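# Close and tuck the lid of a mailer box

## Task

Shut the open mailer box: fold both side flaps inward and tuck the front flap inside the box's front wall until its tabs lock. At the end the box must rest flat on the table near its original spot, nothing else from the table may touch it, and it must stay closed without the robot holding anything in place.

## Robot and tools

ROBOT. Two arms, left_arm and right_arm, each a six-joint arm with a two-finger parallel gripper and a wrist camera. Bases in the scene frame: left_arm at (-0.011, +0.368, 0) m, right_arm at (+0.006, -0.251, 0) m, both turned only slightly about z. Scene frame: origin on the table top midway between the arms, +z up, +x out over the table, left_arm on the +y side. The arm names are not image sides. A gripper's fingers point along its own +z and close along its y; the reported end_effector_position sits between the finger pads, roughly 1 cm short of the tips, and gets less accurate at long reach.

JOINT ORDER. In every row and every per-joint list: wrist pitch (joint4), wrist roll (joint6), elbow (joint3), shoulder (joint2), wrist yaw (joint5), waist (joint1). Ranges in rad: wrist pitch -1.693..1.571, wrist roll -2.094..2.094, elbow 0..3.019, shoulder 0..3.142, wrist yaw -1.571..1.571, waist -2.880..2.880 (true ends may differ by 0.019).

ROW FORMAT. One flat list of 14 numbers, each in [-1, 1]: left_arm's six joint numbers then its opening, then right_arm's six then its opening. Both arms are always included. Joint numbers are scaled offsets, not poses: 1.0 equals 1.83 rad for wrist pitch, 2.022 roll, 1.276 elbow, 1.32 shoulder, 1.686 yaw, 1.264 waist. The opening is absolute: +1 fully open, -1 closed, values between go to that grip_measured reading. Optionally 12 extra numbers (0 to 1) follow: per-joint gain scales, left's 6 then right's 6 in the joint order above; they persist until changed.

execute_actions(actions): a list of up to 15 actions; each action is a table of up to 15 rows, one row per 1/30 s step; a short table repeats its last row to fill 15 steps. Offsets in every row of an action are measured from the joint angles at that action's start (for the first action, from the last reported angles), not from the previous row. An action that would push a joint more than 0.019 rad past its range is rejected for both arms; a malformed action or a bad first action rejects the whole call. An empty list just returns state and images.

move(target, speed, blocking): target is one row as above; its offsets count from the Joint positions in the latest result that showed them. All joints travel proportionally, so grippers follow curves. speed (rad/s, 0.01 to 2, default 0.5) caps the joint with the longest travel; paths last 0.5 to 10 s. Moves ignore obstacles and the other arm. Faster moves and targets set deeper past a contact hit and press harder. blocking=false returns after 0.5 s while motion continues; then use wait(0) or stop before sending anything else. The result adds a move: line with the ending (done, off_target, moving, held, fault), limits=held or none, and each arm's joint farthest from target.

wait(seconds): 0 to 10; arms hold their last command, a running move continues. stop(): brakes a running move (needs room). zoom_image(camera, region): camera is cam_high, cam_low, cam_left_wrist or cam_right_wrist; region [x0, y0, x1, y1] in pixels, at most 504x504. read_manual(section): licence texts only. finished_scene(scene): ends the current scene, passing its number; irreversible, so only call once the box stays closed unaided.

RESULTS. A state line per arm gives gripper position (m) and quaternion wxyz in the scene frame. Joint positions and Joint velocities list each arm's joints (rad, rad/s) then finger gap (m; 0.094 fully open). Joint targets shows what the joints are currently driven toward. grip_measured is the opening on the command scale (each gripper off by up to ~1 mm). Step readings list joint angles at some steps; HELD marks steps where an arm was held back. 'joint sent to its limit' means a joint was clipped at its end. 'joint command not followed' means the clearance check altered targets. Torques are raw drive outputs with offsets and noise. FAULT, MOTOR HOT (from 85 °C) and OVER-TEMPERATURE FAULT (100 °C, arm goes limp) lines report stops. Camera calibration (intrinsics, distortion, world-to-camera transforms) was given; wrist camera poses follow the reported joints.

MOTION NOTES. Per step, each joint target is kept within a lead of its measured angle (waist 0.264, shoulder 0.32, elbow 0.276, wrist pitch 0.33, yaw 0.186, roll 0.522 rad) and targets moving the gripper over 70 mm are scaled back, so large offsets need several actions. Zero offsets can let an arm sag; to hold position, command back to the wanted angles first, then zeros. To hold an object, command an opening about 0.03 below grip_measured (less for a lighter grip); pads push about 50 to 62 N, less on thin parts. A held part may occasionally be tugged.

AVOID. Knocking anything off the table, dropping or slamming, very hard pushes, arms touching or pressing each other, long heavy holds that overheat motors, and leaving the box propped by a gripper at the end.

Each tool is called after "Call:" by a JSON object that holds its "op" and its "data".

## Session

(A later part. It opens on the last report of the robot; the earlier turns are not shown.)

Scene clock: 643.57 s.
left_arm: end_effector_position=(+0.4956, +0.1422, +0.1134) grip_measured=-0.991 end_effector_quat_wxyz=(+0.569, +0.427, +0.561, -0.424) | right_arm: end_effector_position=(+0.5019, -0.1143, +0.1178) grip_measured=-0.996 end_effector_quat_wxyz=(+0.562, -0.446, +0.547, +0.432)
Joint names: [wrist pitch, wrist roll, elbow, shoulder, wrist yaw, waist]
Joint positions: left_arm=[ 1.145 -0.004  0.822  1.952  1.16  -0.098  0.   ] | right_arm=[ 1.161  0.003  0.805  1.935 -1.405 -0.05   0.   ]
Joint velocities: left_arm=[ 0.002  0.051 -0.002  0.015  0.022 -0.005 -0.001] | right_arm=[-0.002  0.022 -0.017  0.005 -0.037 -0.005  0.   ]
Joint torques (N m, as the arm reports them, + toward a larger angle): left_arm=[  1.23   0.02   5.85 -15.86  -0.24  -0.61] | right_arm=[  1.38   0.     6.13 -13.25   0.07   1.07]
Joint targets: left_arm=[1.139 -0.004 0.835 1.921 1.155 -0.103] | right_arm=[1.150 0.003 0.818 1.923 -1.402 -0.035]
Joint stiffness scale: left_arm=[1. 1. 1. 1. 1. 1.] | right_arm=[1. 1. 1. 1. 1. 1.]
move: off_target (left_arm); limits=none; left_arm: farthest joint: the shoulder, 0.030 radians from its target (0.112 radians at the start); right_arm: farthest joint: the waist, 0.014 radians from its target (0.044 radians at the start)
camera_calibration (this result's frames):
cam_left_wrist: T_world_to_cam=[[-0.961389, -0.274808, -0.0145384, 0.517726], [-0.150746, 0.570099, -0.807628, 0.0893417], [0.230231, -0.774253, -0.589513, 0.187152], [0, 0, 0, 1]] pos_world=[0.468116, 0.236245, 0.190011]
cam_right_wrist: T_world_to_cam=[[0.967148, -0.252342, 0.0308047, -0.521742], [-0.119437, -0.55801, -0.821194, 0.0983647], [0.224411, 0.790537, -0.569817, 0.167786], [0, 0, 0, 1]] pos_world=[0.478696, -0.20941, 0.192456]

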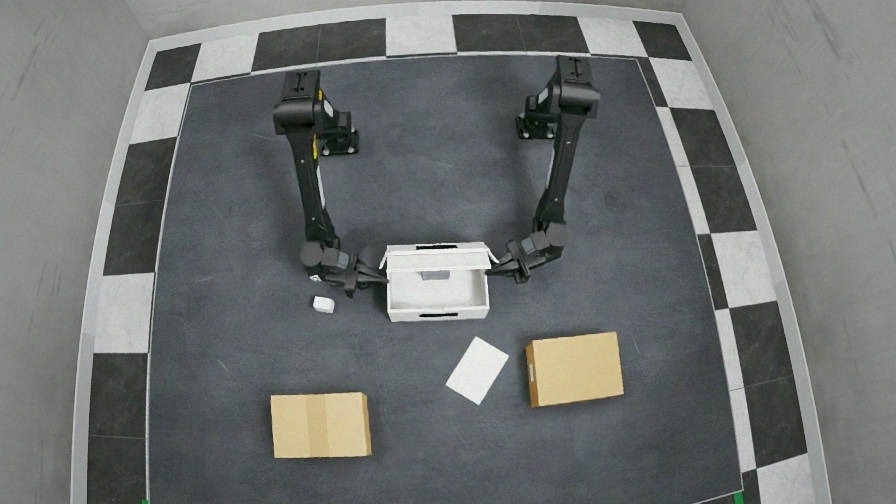

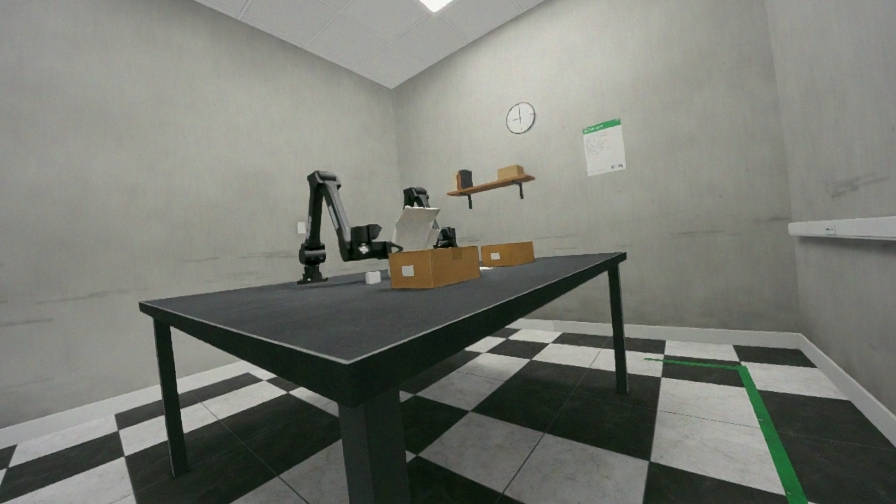

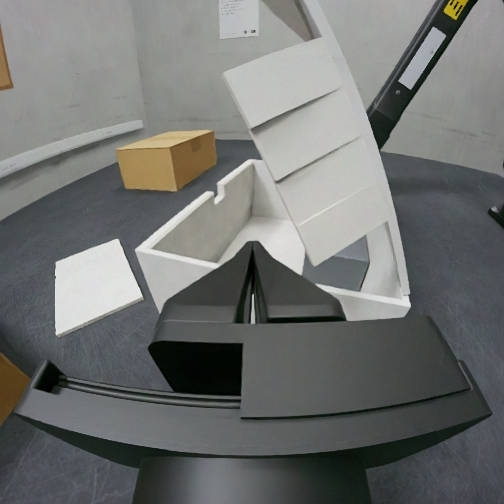

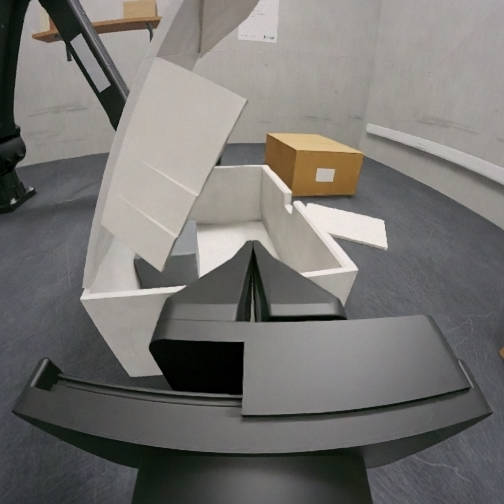

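Call:
{"op": "move", "data": {"target": [-0.04,0,-0.1,-0.15,0.05,0.11,-1, -0.04,0,-0.1,-0.14,-0.06,-0.11,-1], "speed": 0.4}}

Call:
{"op": "move", "data": {"target": [-0.03,0,-0.05,-0.1,0,-0.03,-1, -0.035,0,-0.045,-0.08,0,0.01,-1], "speed": 0.3}}

Scene clock: 655.27 s.
left_arm: end_effector_position=(+0.4652, +0.2103, +0.1525) grip_measured=-0.991 end_effector_quat_wxyz=(+0.578, +0.407, +0.578, -0.408) | right_arm: end_effector_position=(+0.4561, -0.1668, +0.1571) grip_measured=-0.996 end_effector_quat_wxyz=(+0.567, -0.436, +0.556, +0.424)
Joint names: [wrist pitch, wrist roll, elbow, shoulder, wrist yaw, waist]
Joint positions: left_arm=[ 1.077 -0.004  0.693  1.768  1.239  0.043  0.   ] | right_arm=[ 1.099  0.003  0.678  1.751 -1.503 -0.182  0.   ]
Joint velocities: left_arm=[-0.017 -0.037  0.007 -0.005 -0.022 -0.015 -0.   ] | right_arm=[ 0.037 -0.066 -0.017 -0.005 -0.051  0.005 -0.   ]
Joint torques (N m, as the arm reports them, + toward a larger angle): left_arm=[  1.19   0.02   5.38 -12.86   0.15  -0.24] | right_arm=[  1.39   0.04   5.11 -11.45  -0.17  -1.12]
Joint targets: left_arm=[1.072 -0.004 0.694 1.754 1.244 0.041] | right_arm=[1.088 0.003 0.677 1.750 -1.506 -0.189]
Joint stiffness scale: left_arm=[1. 1. 1. 1. 1. 1.] | right_arm=[1. 1. 1. 1. 1. 1.]
move: done; limits=none; left_arm: farthest joint: the shoulder, 0.014 radians from its target (0.198 radians at the start); right_arm: farthest joint: the wrist pitch, 0.011 radians from its target (0.073 radians at the start)
camera_calibration (this result's frames):
cam_left_wrist: T_world_to_cam=[[-0.942694, -0.33365, -0.00234382, 0.509623], [-0.196402, 0.560564, -0.804484, 0.10031], [0.26973, -0.757922, -0.59397, 0.248842], [0, 0, 0, 1]] pos_world=[0.432999, 0.302409, 0.229697]
cam_right_wrist: T_world_to_cam=[[0.958194, -0.285012, 0.0251589, -0.492384], [-0.143611, -0.555133, -0.81927, 0.107057], [0.247468, 0.781406, -0.572856, 0.230409], [0, 0, 0, 1]] pos_world=[0.430155, -0.260948, 0.232088]

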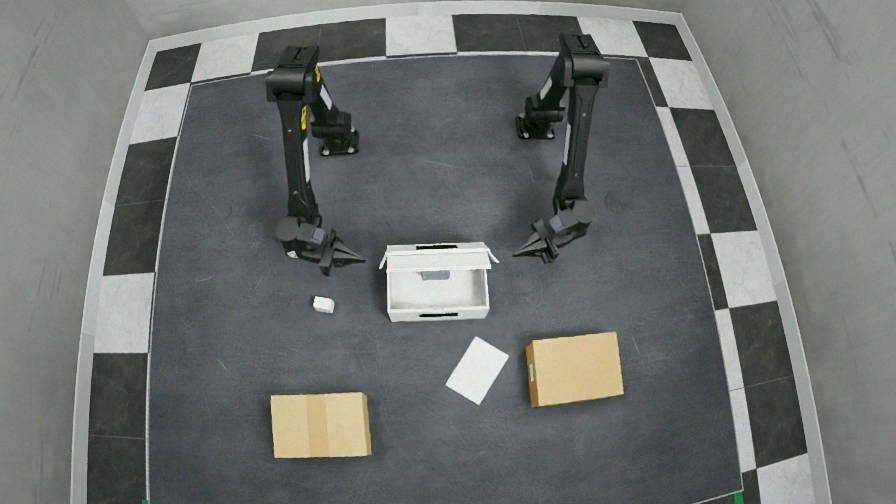

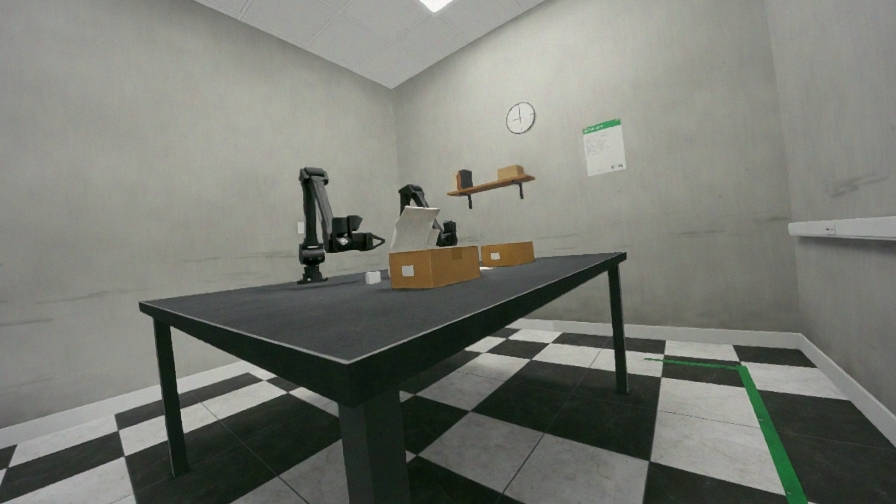

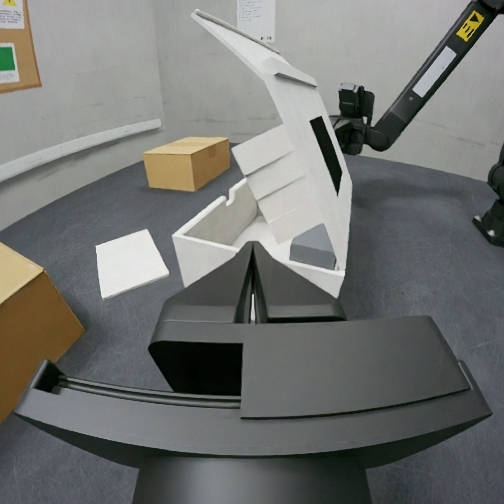

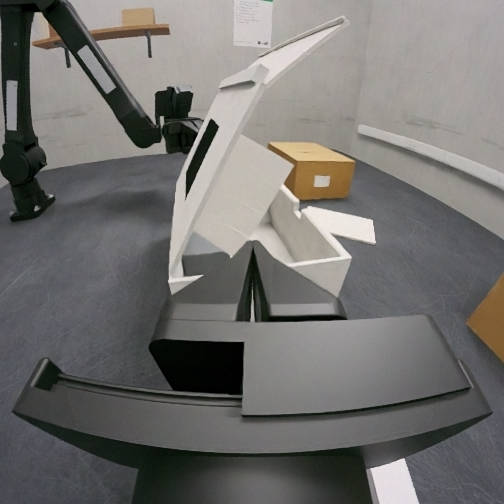

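Scene clock: 656.17 s.
left_arm: end_effector_position=(+0.4340, +0.1948, +0.1764) grip_measured=-0.991 end_effector_quat_wxyz=(+0.571, +0.417, +0.571, -0.418) | right_arm: end_effector_position=(+0.4341, -0.1624, +0.1770) grip_measured=-0.996 end_effector_quat_wxyz=(+0.565, -0.434, +0.558, +0.426)
Joint names: [wrist pitch, wrist roll, elbow, shoulder, wrist yaw, waist]
Joint positions: left_arm=[ 1.028 -0.004  0.628  1.652  1.239  0.009  0.   ] | right_arm=[ 1.046  0.003  0.621  1.649 -1.503 -0.182  0.   ]
Joint velocities: left_arm=[-0.002 -0.037  0.007 -0.015 -0.022 -0.015 -0.001] | right_arm=[-0.002 -0.037 -0.002  0.005  0.095 -0.015  0.   ]
Joint torques (N m, as the arm reports them, + toward a larger angle): left_arm=[  1.2    0.02   5.77 -11.71  -0.04  -0.42] | right_arm=[ 1.27 -0.02  5.75 -9.77 -0.08  0.26]
Joint targets: left_arm=[1.022 -0.004 0.629 1.637 1.239 0.006] | right_arm=[1.035 0.003 0.620 1.645 -1.503 -0.169]
Joint stiffness scale: left_arm=[1. 1. 1. 1. 1. 1.] | right_arm=[1. 1. 1. 1. 1. 1.]
move: done; limits=none; left_arm: farthest joint: the shoulder, 0.016 radians from its target (0.132 radians at the start); right_arm: farthest joint: the waist, 0.013 radians from its target (0.013 radians at the start)
camera_calibration (this result's frames):
cam_left_wrist: T_world_to_cam=[[-0.95347, -0.301459, -0.00414876, 0.473824], [-0.175726, 0.566872, -0.804846, 0.111968], [0.244979, -0.766667, -0.59347, 0.272083], [0, 0, 0, 1]] pos_world=[0.404798, 0.287964, 0.253556]
cam_right_wrist: T_world_to_cam=[[0.958347, -0.285042, 0.017943, -0.469359], [-0.149433, -0.553968, -0.819017, 0.125293], [0.243394, 0.782221, -0.573489, 0.245812], [0, 0, 0, 1]] pos_world=[0.408702, -0.256658, 0.252009]

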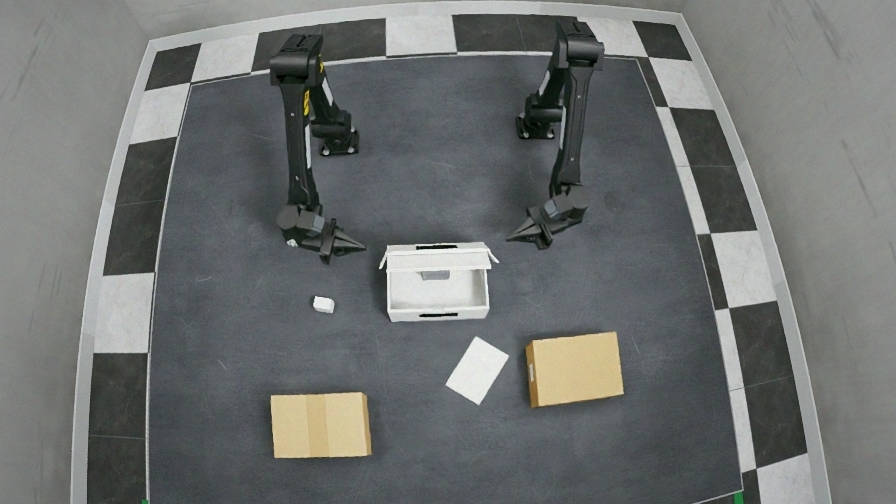

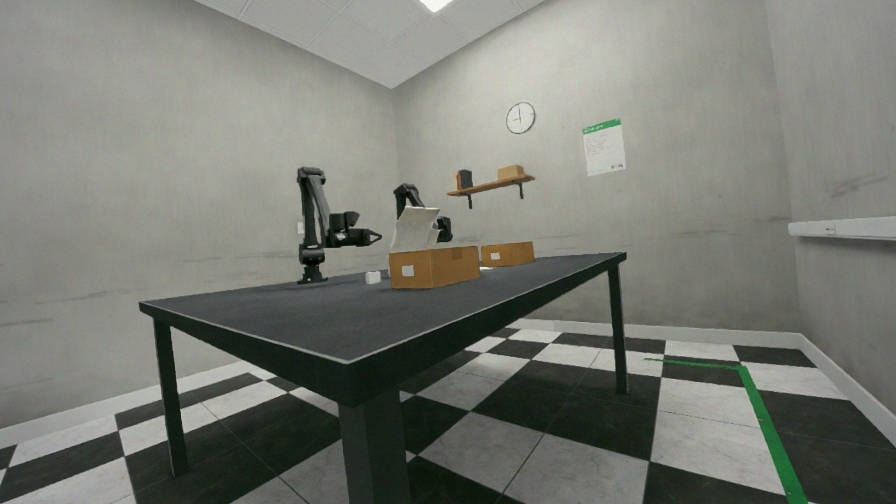

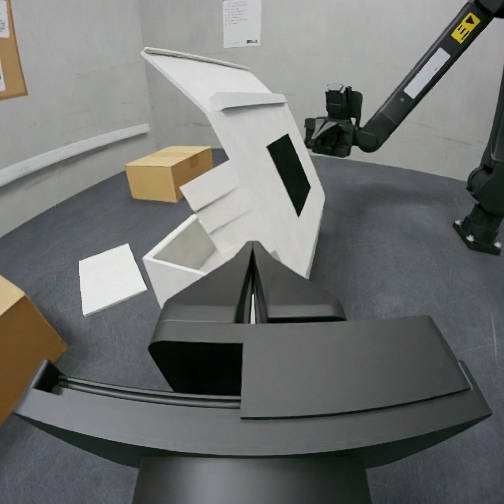

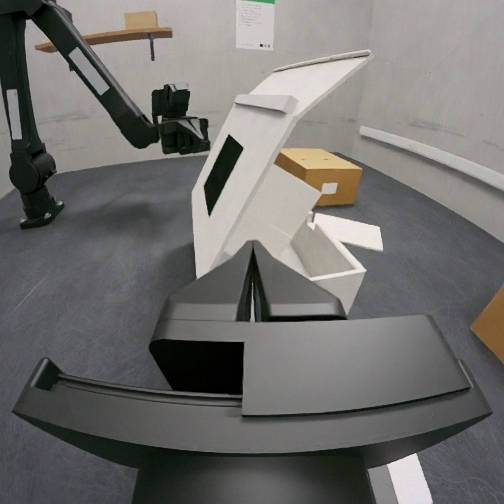

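Call:
{"op": "move", "data": {"target": [-0.015,0,0.062,0.034,-0.015,-0.062,-1, -0.023,0,0.052,0.024,0.008,0.048,-1], "speed": 0.2}}

Call:
{"op": "move", "data": {"target": [0.065,0,0.128,0.195,-0.015,-0.022,-1, 0.07,0,0.12,0.192,0.03,0.045,-1], "speed": 0.15}}

Call:
{"op": "move", "data": {"target": [0.045,0,0.03,0.068,0,-0.008,-1, 0.045,0,0.025,0.062,0,0.01,-1], "speed": 0.08}}

Scene clock: 672.90 s.
left_arm: end_effector_position=(+0.4395, +0.1604, +0.1778) grip_measured=-0.991 end_effector_quat_wxyz=(+0.559, +0.432, +0.559, -0.434) | right_arm: end_effector_position=(+0.4444, -0.1437, +0.1775) grip_measured=-0.996 end_effector_quat_wxyz=(+0.554, -0.441, +0.552, +0.440)
Joint names: [wrist pitch, wrist roll, elbow, shoulder, wrist yaw, waist]
Joint positions: left_arm=[ 1.006 -0.004  0.676  1.679  1.218 -0.067  0.   ] | right_arm=[ 1.015  0.003  0.66   1.67  -1.493 -0.132  0.   ]
Joint velocities: left_arm=[ 0.002 -0.022 -0.002 -0.015 -0.007 -0.005 -0.   ] | right_arm=[ 0.017  0.007  0.007 -0.015 -0.037 -0.005 -0.   ]
Joint torques (N m, as the arm reports them, + toward a larger angle): left_arm=[ 1.23  0.02  8.46 -9.67 -0.23 -0.68] | right_arm=[ 1.34  0.02  8.03 -9.67  0.01  0.44]
Joint targets: left_arm=[1.001 -0.004 0.707 1.697 1.214 -0.069] | right_arm=[1.004 0.003 0.687 1.680 -1.490 -0.121]
Joint stiffness scale: left_arm=[1. 1. 1. 1. 1. 1.] | right_arm=[1. 1. 1. 1. 1. 1.]
move: off_target (left_arm, right_arm); limits=none; left_arm: farthest joint: the elbow, 0.032 radians from its target (0.079 radians at the start); right_arm: farthest joint: the elbow, 0.028 radians from its target (0.067 radians at the start)
camera_calibration (this result's frames):
cam_left_wrist: T_world_to_cam=[[-0.968776, -0.247915, -0.00340526, 0.466749], [-0.144514, 0.575772, -0.804738, 0.118378], [0.201467, -0.779118, -0.593621, 0.266342], [0, 0, 0, 1]] pos_world=[0.415623, 0.255067, 0.254959]
cam_right_wrist: T_world_to_cam=[[0.968949, -0.2472, 0.0054029, -0.470915], [-0.137729, -0.557744, -0.818506, 0.131776], [0.205348, 0.792347, -0.574472, 0.247514], [0, 0, 0, 1]] pos_world=[0.423615, -0.239029, 0.252593]

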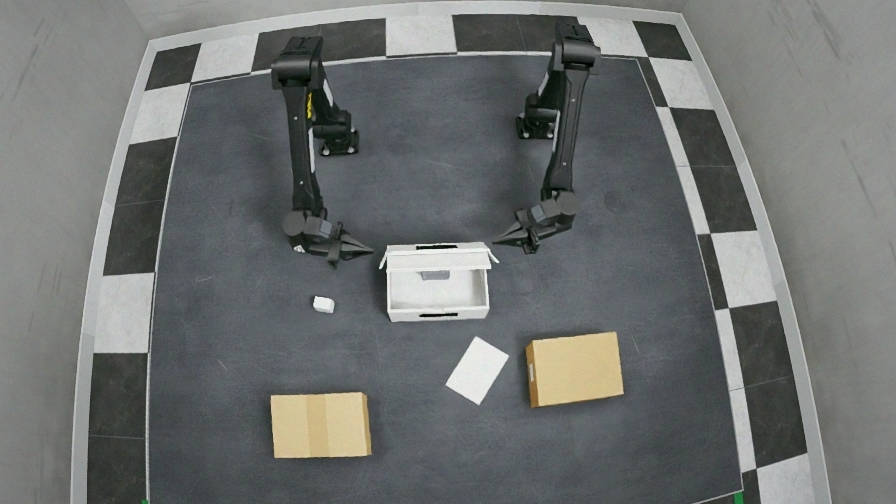

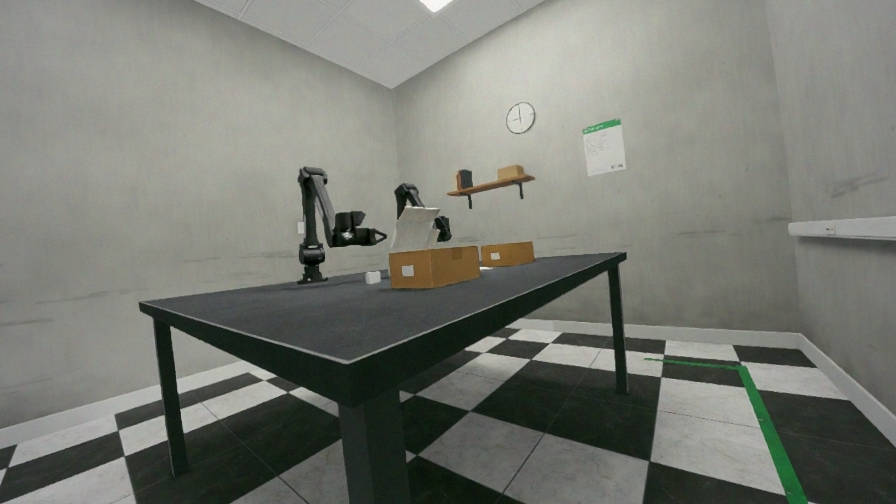

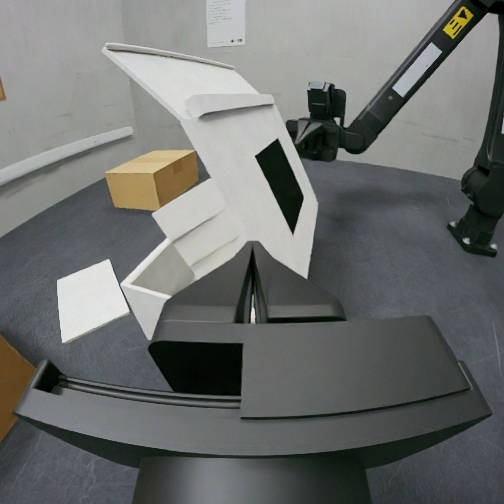

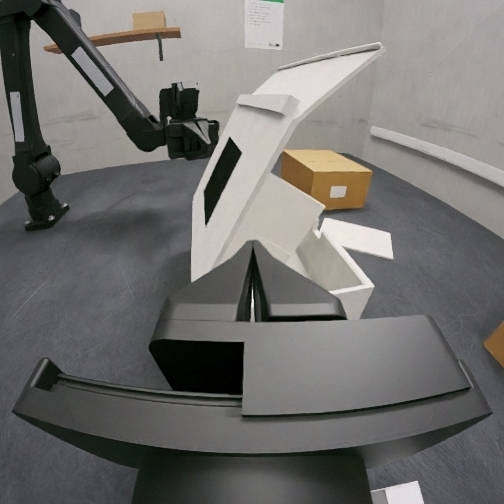

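Scene clock: 674.97 s.
left_arm: end_effector_position=(+0.4885, +0.1498, +0.1221) grip_measured=-0.991 end_effector_quat_wxyz=(+0.560, +0.430, +0.561, -0.432) | right_arm: end_effector_position=(+0.4944, -0.1321, +0.1191) grip_measured=-0.996 end_effector_quat_wxyz=(+0.553, -0.438, +0.555, +0.440)
Joint names: [wrist pitch, wrist roll, elbow, shoulder, wrist yaw, waist]
Joint positions: left_arm=[ 1.11  -0.004  0.807  1.916  1.198 -0.081  0.   ] | right_arm=[ 1.125  0.003  0.787  1.913 -1.446 -0.09   0.   ]
Joint velocities: left_arm=[-0.002 -0.007 -0.002 -0.005 -0.037 -0.015  0.001] | right_arm=[-0.002  0.022 -0.002  0.005 -0.007 -0.005 -0.   ]
Joint torques (N m, as the arm reports them, + toward a larger angle): left_arm=[  2.19   0.01   7.73 -11.84  -0.23  -1.18] | right_arm=[  2.83   0.04   7.2  -12.     0.05   0.57]
Joint targets: left_arm=[1.125 -0.004 0.839 1.936 1.193 -0.095] | right_arm=[1.143 0.003 0.813 1.923 -1.442 -0.076]
Joint stiffness scale: left_arm=[1. 1. 1. 1. 1. 1.] | right_arm=[1. 1. 1. 1. 1. 1.]
move: off_target (left_arm, right_arm); limits=none; left_arm: farthest joint: the elbow, 0.032 radians from its target (0.164 radians at the start); right_arm: farthest joint: the elbow, 0.026 radians from its target (0.153 radians at the start)
camera_calibration (this result's frames):
cam_left_wrist: T_world_to_cam=[[-0.966957, -0.254929, -0.00231624, 0.511362], [-0.149604, 0.574762, -0.804529, 0.0893448], [0.206429, -0.777598, -0.593909, 0.212542], [0, 0, 0, 1]] pos_world=[0.463957, 0.244282, 0.199296]
cam_right_wrist: T_world_to_cam=[[0.967628, -0.252373, -0.00179603, -0.515319], [-0.146577, -0.55617, -0.818041, 0.101871], [0.205453, 0.791823, -0.575158, 0.194451], [0, 0, 0, 1]] pos_world=[0.473619, -0.227366, 0.194249]

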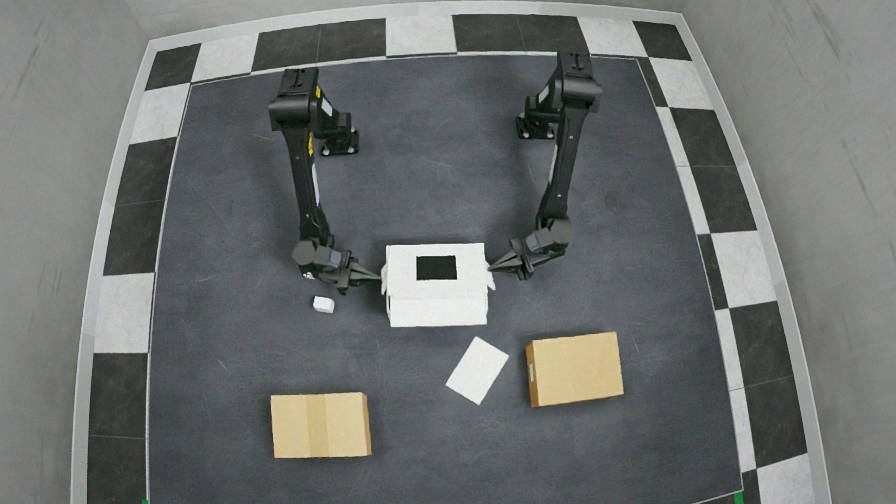

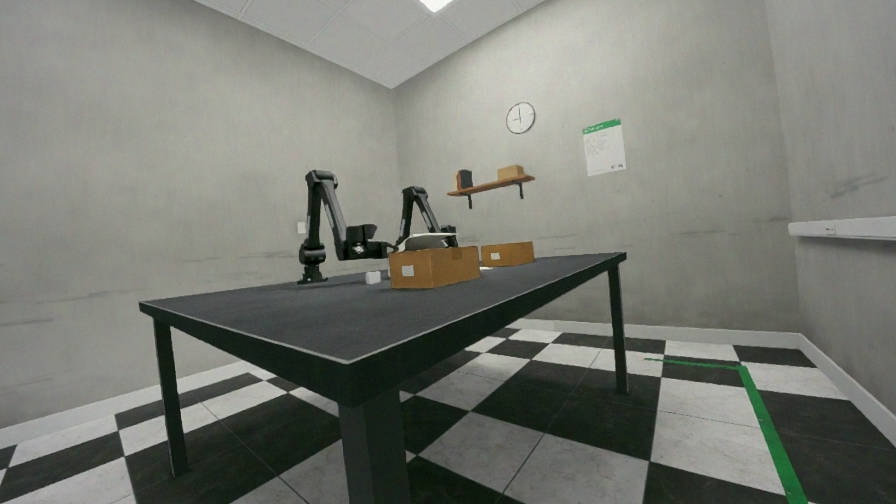

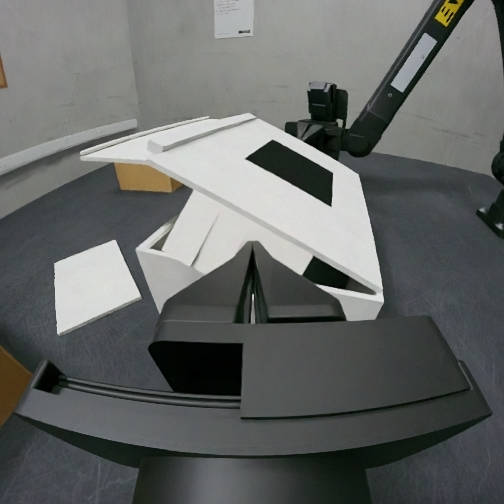

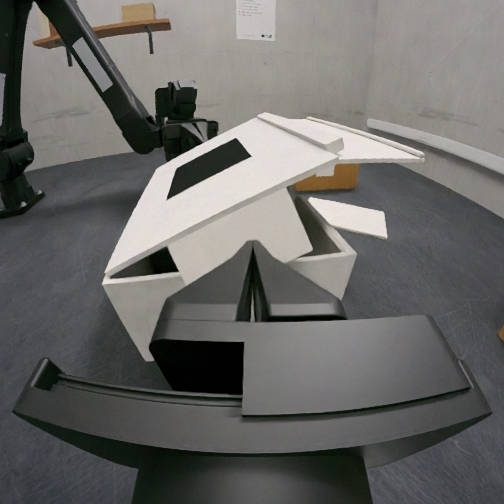

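Scene clock: 676.43 s.
left_arm: end_effector_position=(+0.4914, +0.1495, +0.1087) grip_measured=-0.991 end_effector_quat_wxyz=(+0.570, +0.436, +0.551, -0.426) | right_arm: end_effector_position=(+0.4957, -0.1322, +0.0978) grip_measured=-0.996 end_effector_quat_wxyz=(+0.555, -0.440, +0.553, +0.438)
Joint names: [wrist pitch, wrist roll, elbow, shoulder, wrist yaw, waist]
Joint positions: left_arm=[ 1.187 -0.004  0.819  1.97   1.198 -0.081  0.   ] | right_arm=[ 1.19   0.003  0.795  1.979 -1.446 -0.09   0.   ]
Joint velocities: left_arm=[ 0.007 -0.037  0.002 -0.015  0.007 -0.005  0.   ] | right_arm=[ 0.017 -0.022  0.007  0.005  0.007 -0.005  0.   ]
Joint torques (N m, as the arm reports them, + toward a larger angle): left_arm=[  1.78   0.01   6.94 -10.65  -0.06  -1.09] | right_arm=[  2.52   0.02   6.46 -11.87  -0.05   0.54]
Joint targets: left_arm=[1.193 -0.004 0.845 2.006 1.198 -0.091] | right_arm=[1.207 0.003 0.819 1.995 -1.446 -0.078]
Joint stiffness scale: left_arm=[1. 1. 1. 1. 1. 1.] | right_arm=[1. 1. 1. 1. 1. 1.]
move: off_target (left_arm, right_arm); limits=none; left_arm: farthest joint: the shoulder, 0.036 radians from its target (0.090 radians at the start); right_arm: farthest joint: the elbow, 0.024 radians from its target (0.032 radians at the start)
camera_calibration (this result's frames):
cam_left_wrist: T_world_to_cam=[[-0.966371, -0.254996, -0.0332423, 0.517139], [-0.122961, 0.571739, -0.811169, 0.0672262], [0.225851, -0.779802, -0.583866, 0.19339], [0, 0, 0, 1]] pos_world=[0.464337, 0.244239, 0.184637]
cam_right_wrist: T_world_to_cam=[[0.967611, -0.252372, 0.00612577, -0.517458], [-0.140057, -0.556862, -0.818711, 0.0812486], [0.210031, 0.791336, -0.574172, 0.179567], [0, 0, 0, 1]] pos_world=[0.474363, -0.227445, 0.172791]

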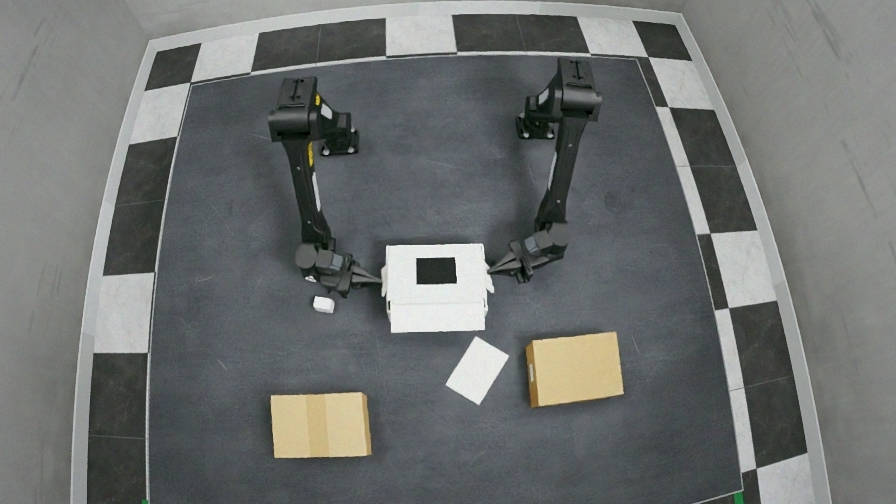

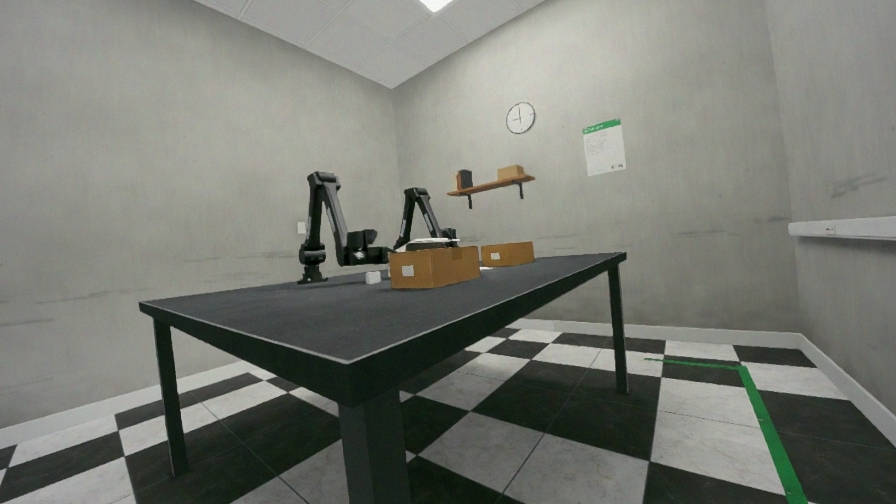

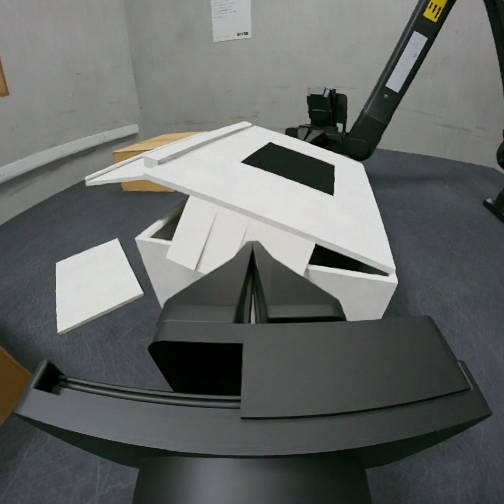

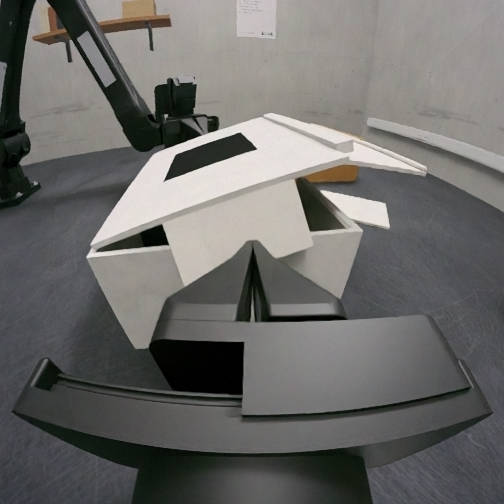

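Call:
{"op": "move", "data": {"target": [0.003,0,0.02,0.03,0,0.015,-1, 0.008,0,0.018,0.01,0,0.016,-1], "speed": 0.04}}

Scene clock: 683.10 s.
left_arm: end_effector_position=(+0.4940, +0.1569, +0.1004) grip_measured=-0.991 end_effector_quat_wxyz=(+0.568, +0.429, +0.559, -0.425) | right_arm: end_effector_position=(+0.4957, -0.1322, +0.0978) grip_measured=-0.996 end_effector_quat_wxyz=(+0.555, -0.440, +0.553, +0.438)
Joint names: [wrist pitch, wrist roll, elbow, shoulder, wrist yaw, waist]
Joint positions: left_arm=[ 1.187 -0.004  0.819  1.987  1.198 -0.066  0.   ] | right_arm=[ 1.19   0.003  0.795  1.979 -1.446 -0.09   0.   ]
Joint velocities: left_arm=[-0.012 -0.022 -0.012  0.005 -0.081 -0.015  0.   ] | right_arm=[ 0.007  0.022  0.012 -0.005 -0.007 -0.015  0.001]
Joint torques (N m, as the arm reports them, + toward a larger angle): left_arm=[  1.73   0.02   6.71 -11.85  -0.05   0.3 ] | right_arm=[  2.59   0.01   6.51 -11.42  -0.08   1.26]
Joint targets: left_arm=[1.192 -0.004 0.844 2.010 1.198 -0.062] | right_arm=[1.205 0.003 0.818 1.992 -1.446 -0.070]
Joint stiffness scale: left_arm=[1. 1. 1. 1. 1. 1.] | right_arm=[1. 1. 1. 1. 1. 1.]
move: off_target (left_arm, right_arm); limits=none; left_arm: farthest joint: the elbow, 0.026 radians from its target (0.026 radians at the start); right_arm: farthest joint: the elbow, 0.023 radians from its target (0.023 radians at the start)
camera_calibration (this result's frames):
cam_left_wrist: T_world_to_cam=[[-0.962991, -0.268936, -0.0179595, 0.520321], [-0.144452, 0.571202, -0.807998, 0.0670632], [0.227558, -0.775501, -0.588911, 0.192695], [0, 0, 0, 1]] pos_world=[0.466902, 0.251062, 0.177012]
cam_right_wrist: T_world_to_cam=[[0.967611, -0.252372, 0.00612577, -0.517458], [-0.140057, -0.556862, -0.818711, 0.0812486], [0.210031, 0.791336, -0.574172, 0.179567], [0, 0, 0, 1]] pos_world=[0.474363, -0.227445, 0.172791]

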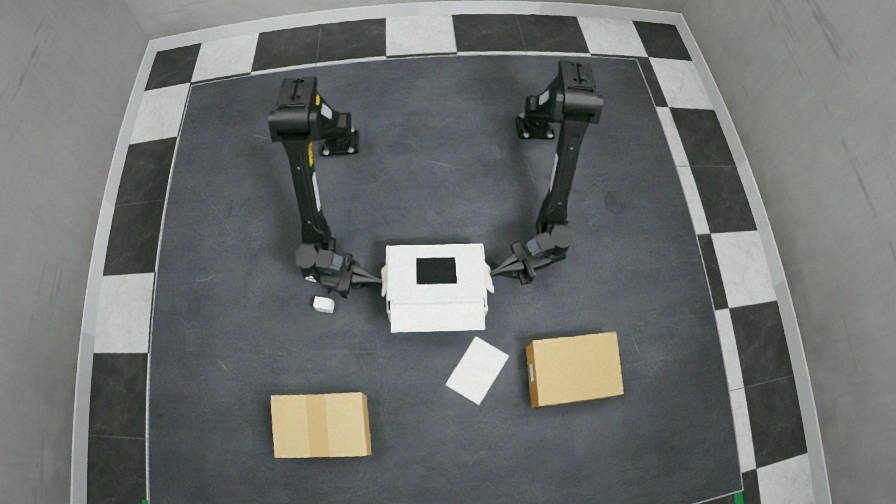

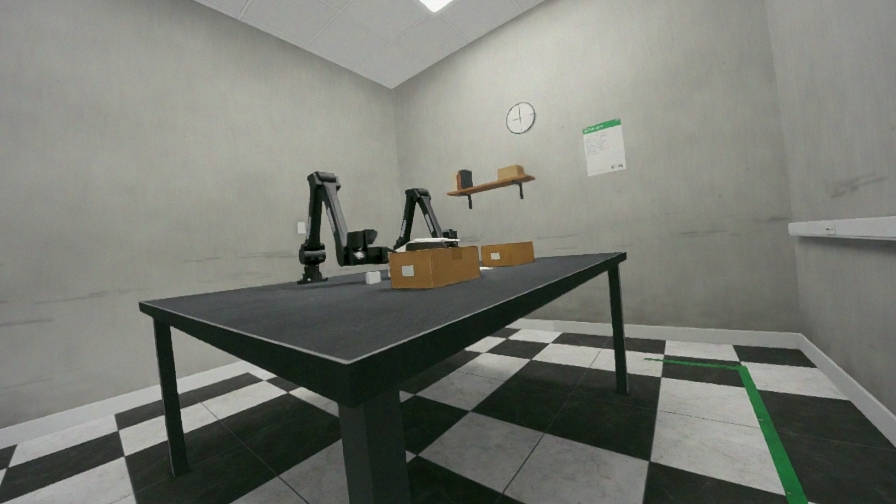

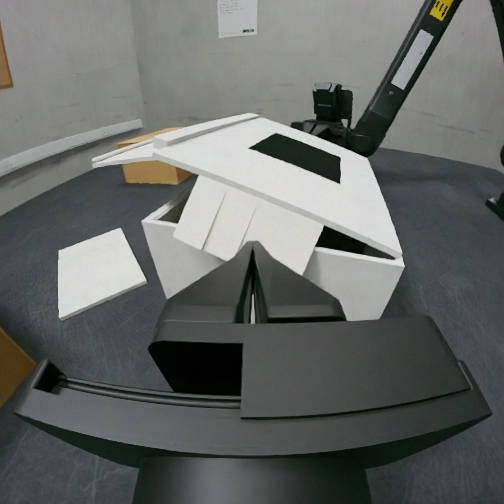

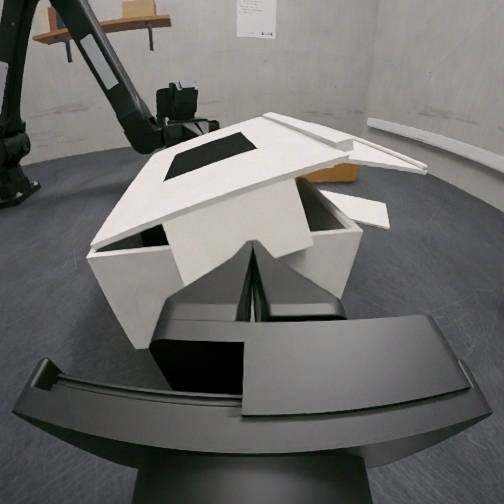

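Now up 2 cm while pressing in.

Call:
{"op": "move", "data": {"target": [-0.033,0,0.01,-0.062,-0.01,-0.035,-1, -0.033,0,0.01,-0.055,0.01,0.035,-1], "speed": 0.04}}

Scene clock: 690.40 s.
left_arm: end_effector_position=(+0.4930, +0.1466, +0.1194) grip_measured=-0.991 end_effector_quat_wxyz=(+0.567, +0.431, +0.558, -0.427) | right_arm: end_effector_position=(+0.4968, -0.1228, +0.1210) grip_measured=-0.996 end_effector_quat_wxyz=(+0.557, -0.445, +0.548, +0.437)
Joint names: [wrist pitch, wrist roll, elbow, shoulder, wrist yaw, waist]
Joint positions: left_arm=[ 1.133 -0.004  0.819  1.934  1.183 -0.088  0.   ] | right_arm=[ 1.142  0.003  0.795  1.917 -1.432 -0.07   0.   ]
Joint velocities: left_arm=[-0.007 -0.007 -0.002 -0.005  0.022  0.005 -0.   ] | right_arm=[-0.032 -0.022 -0.007 -0.015 -0.037  0.005 -0.001]
Joint torques (N m, as the arm reports them, + toward a larger angle): left_arm=[  1.16   0.01   6.02 -15.8   -0.15  -1.87] | right_arm=[  1.45  -0.02   6.14 -13.43   0.04   1.51]
Joint targets: left_arm=[1.126 -0.004 0.831 1.905 1.181 -0.110] | right_arm=[1.130 0.003 0.807 1.906 -1.429 -0.046]
Joint stiffness scale: left_arm=[1. 1. 1. 1. 1. 1.] | right_arm=[1. 1. 1. 1. 1. 1.]
move: off_target (left_arm, right_arm); limits=none; left_arm: farthest joint: the shoulder, 0.029 radians from its target (0.081 radians at the start); right_arm: farthest joint: the waist, 0.024 radians from its target (0.045 radians at the start)
camera_calibration (this result's frames):
cam_left_wrist: T_world_to_cam=[[-0.964835, -0.262317, -0.016799, 0.516718], [-0.141467, 0.572074, -0.80791, 0.0865], [0.221539, -0.777124, -0.589067, 0.199393], [0, 0, 0, 1]] pos_world=[0.466612, 0.241013, 0.19602]
cam_right_wrist: T_world_to_cam=[[0.969159, -0.245708, 0.0189098, -0.517777], [-0.125636, -0.558647, -0.819835, 0.0984338], [0.212004, 0.792175, -0.572288, 0.184112], [0, 0, 0, 1]] pos_world=[0.475142, -0.218081, 0.195855]

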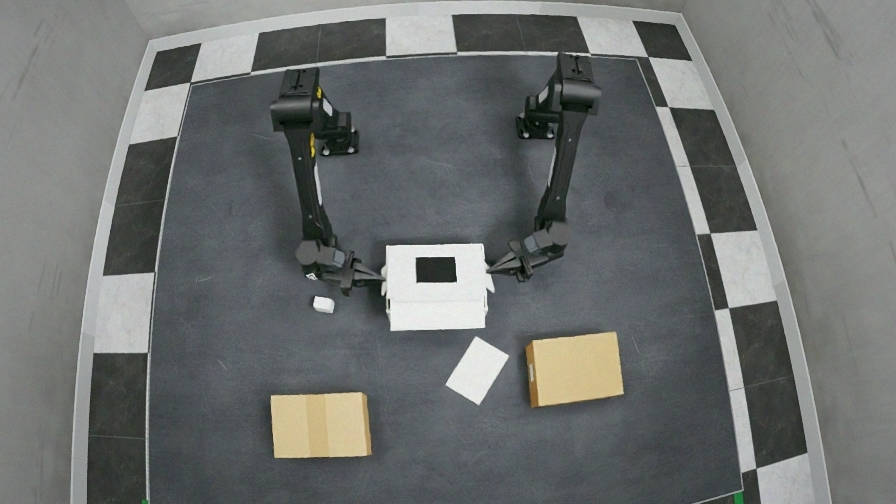

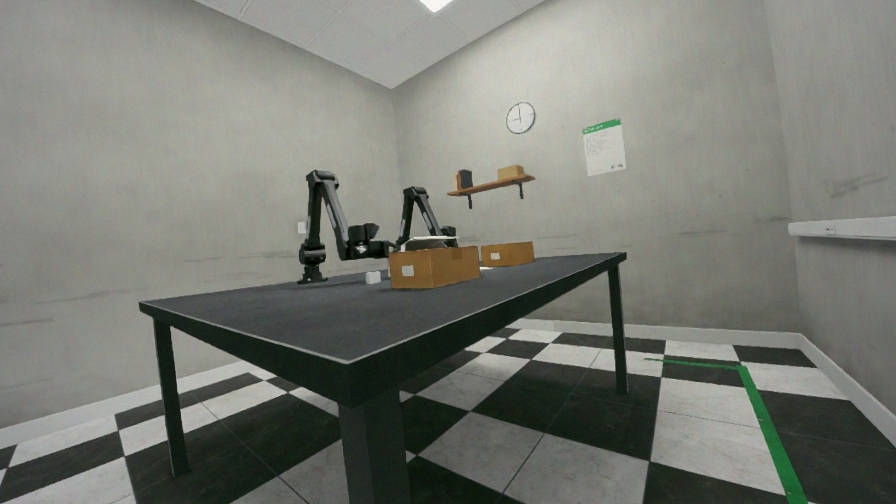

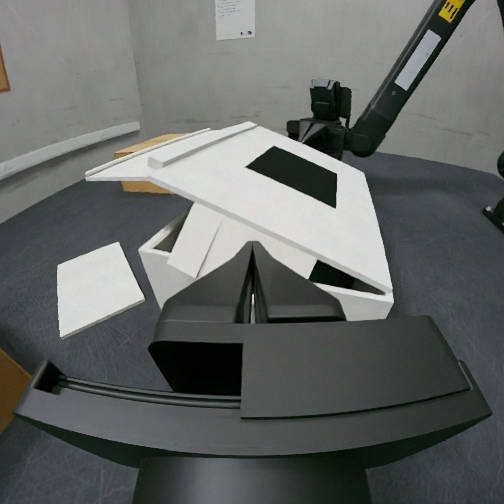

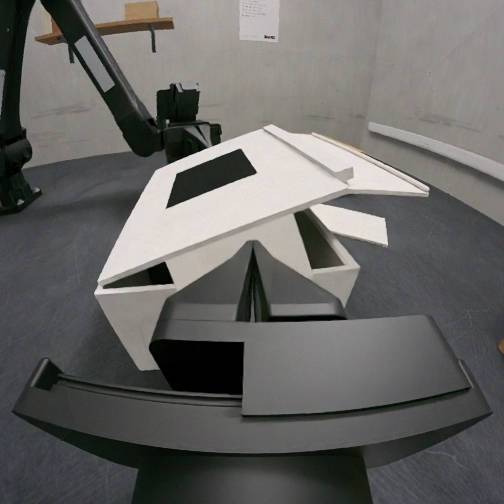

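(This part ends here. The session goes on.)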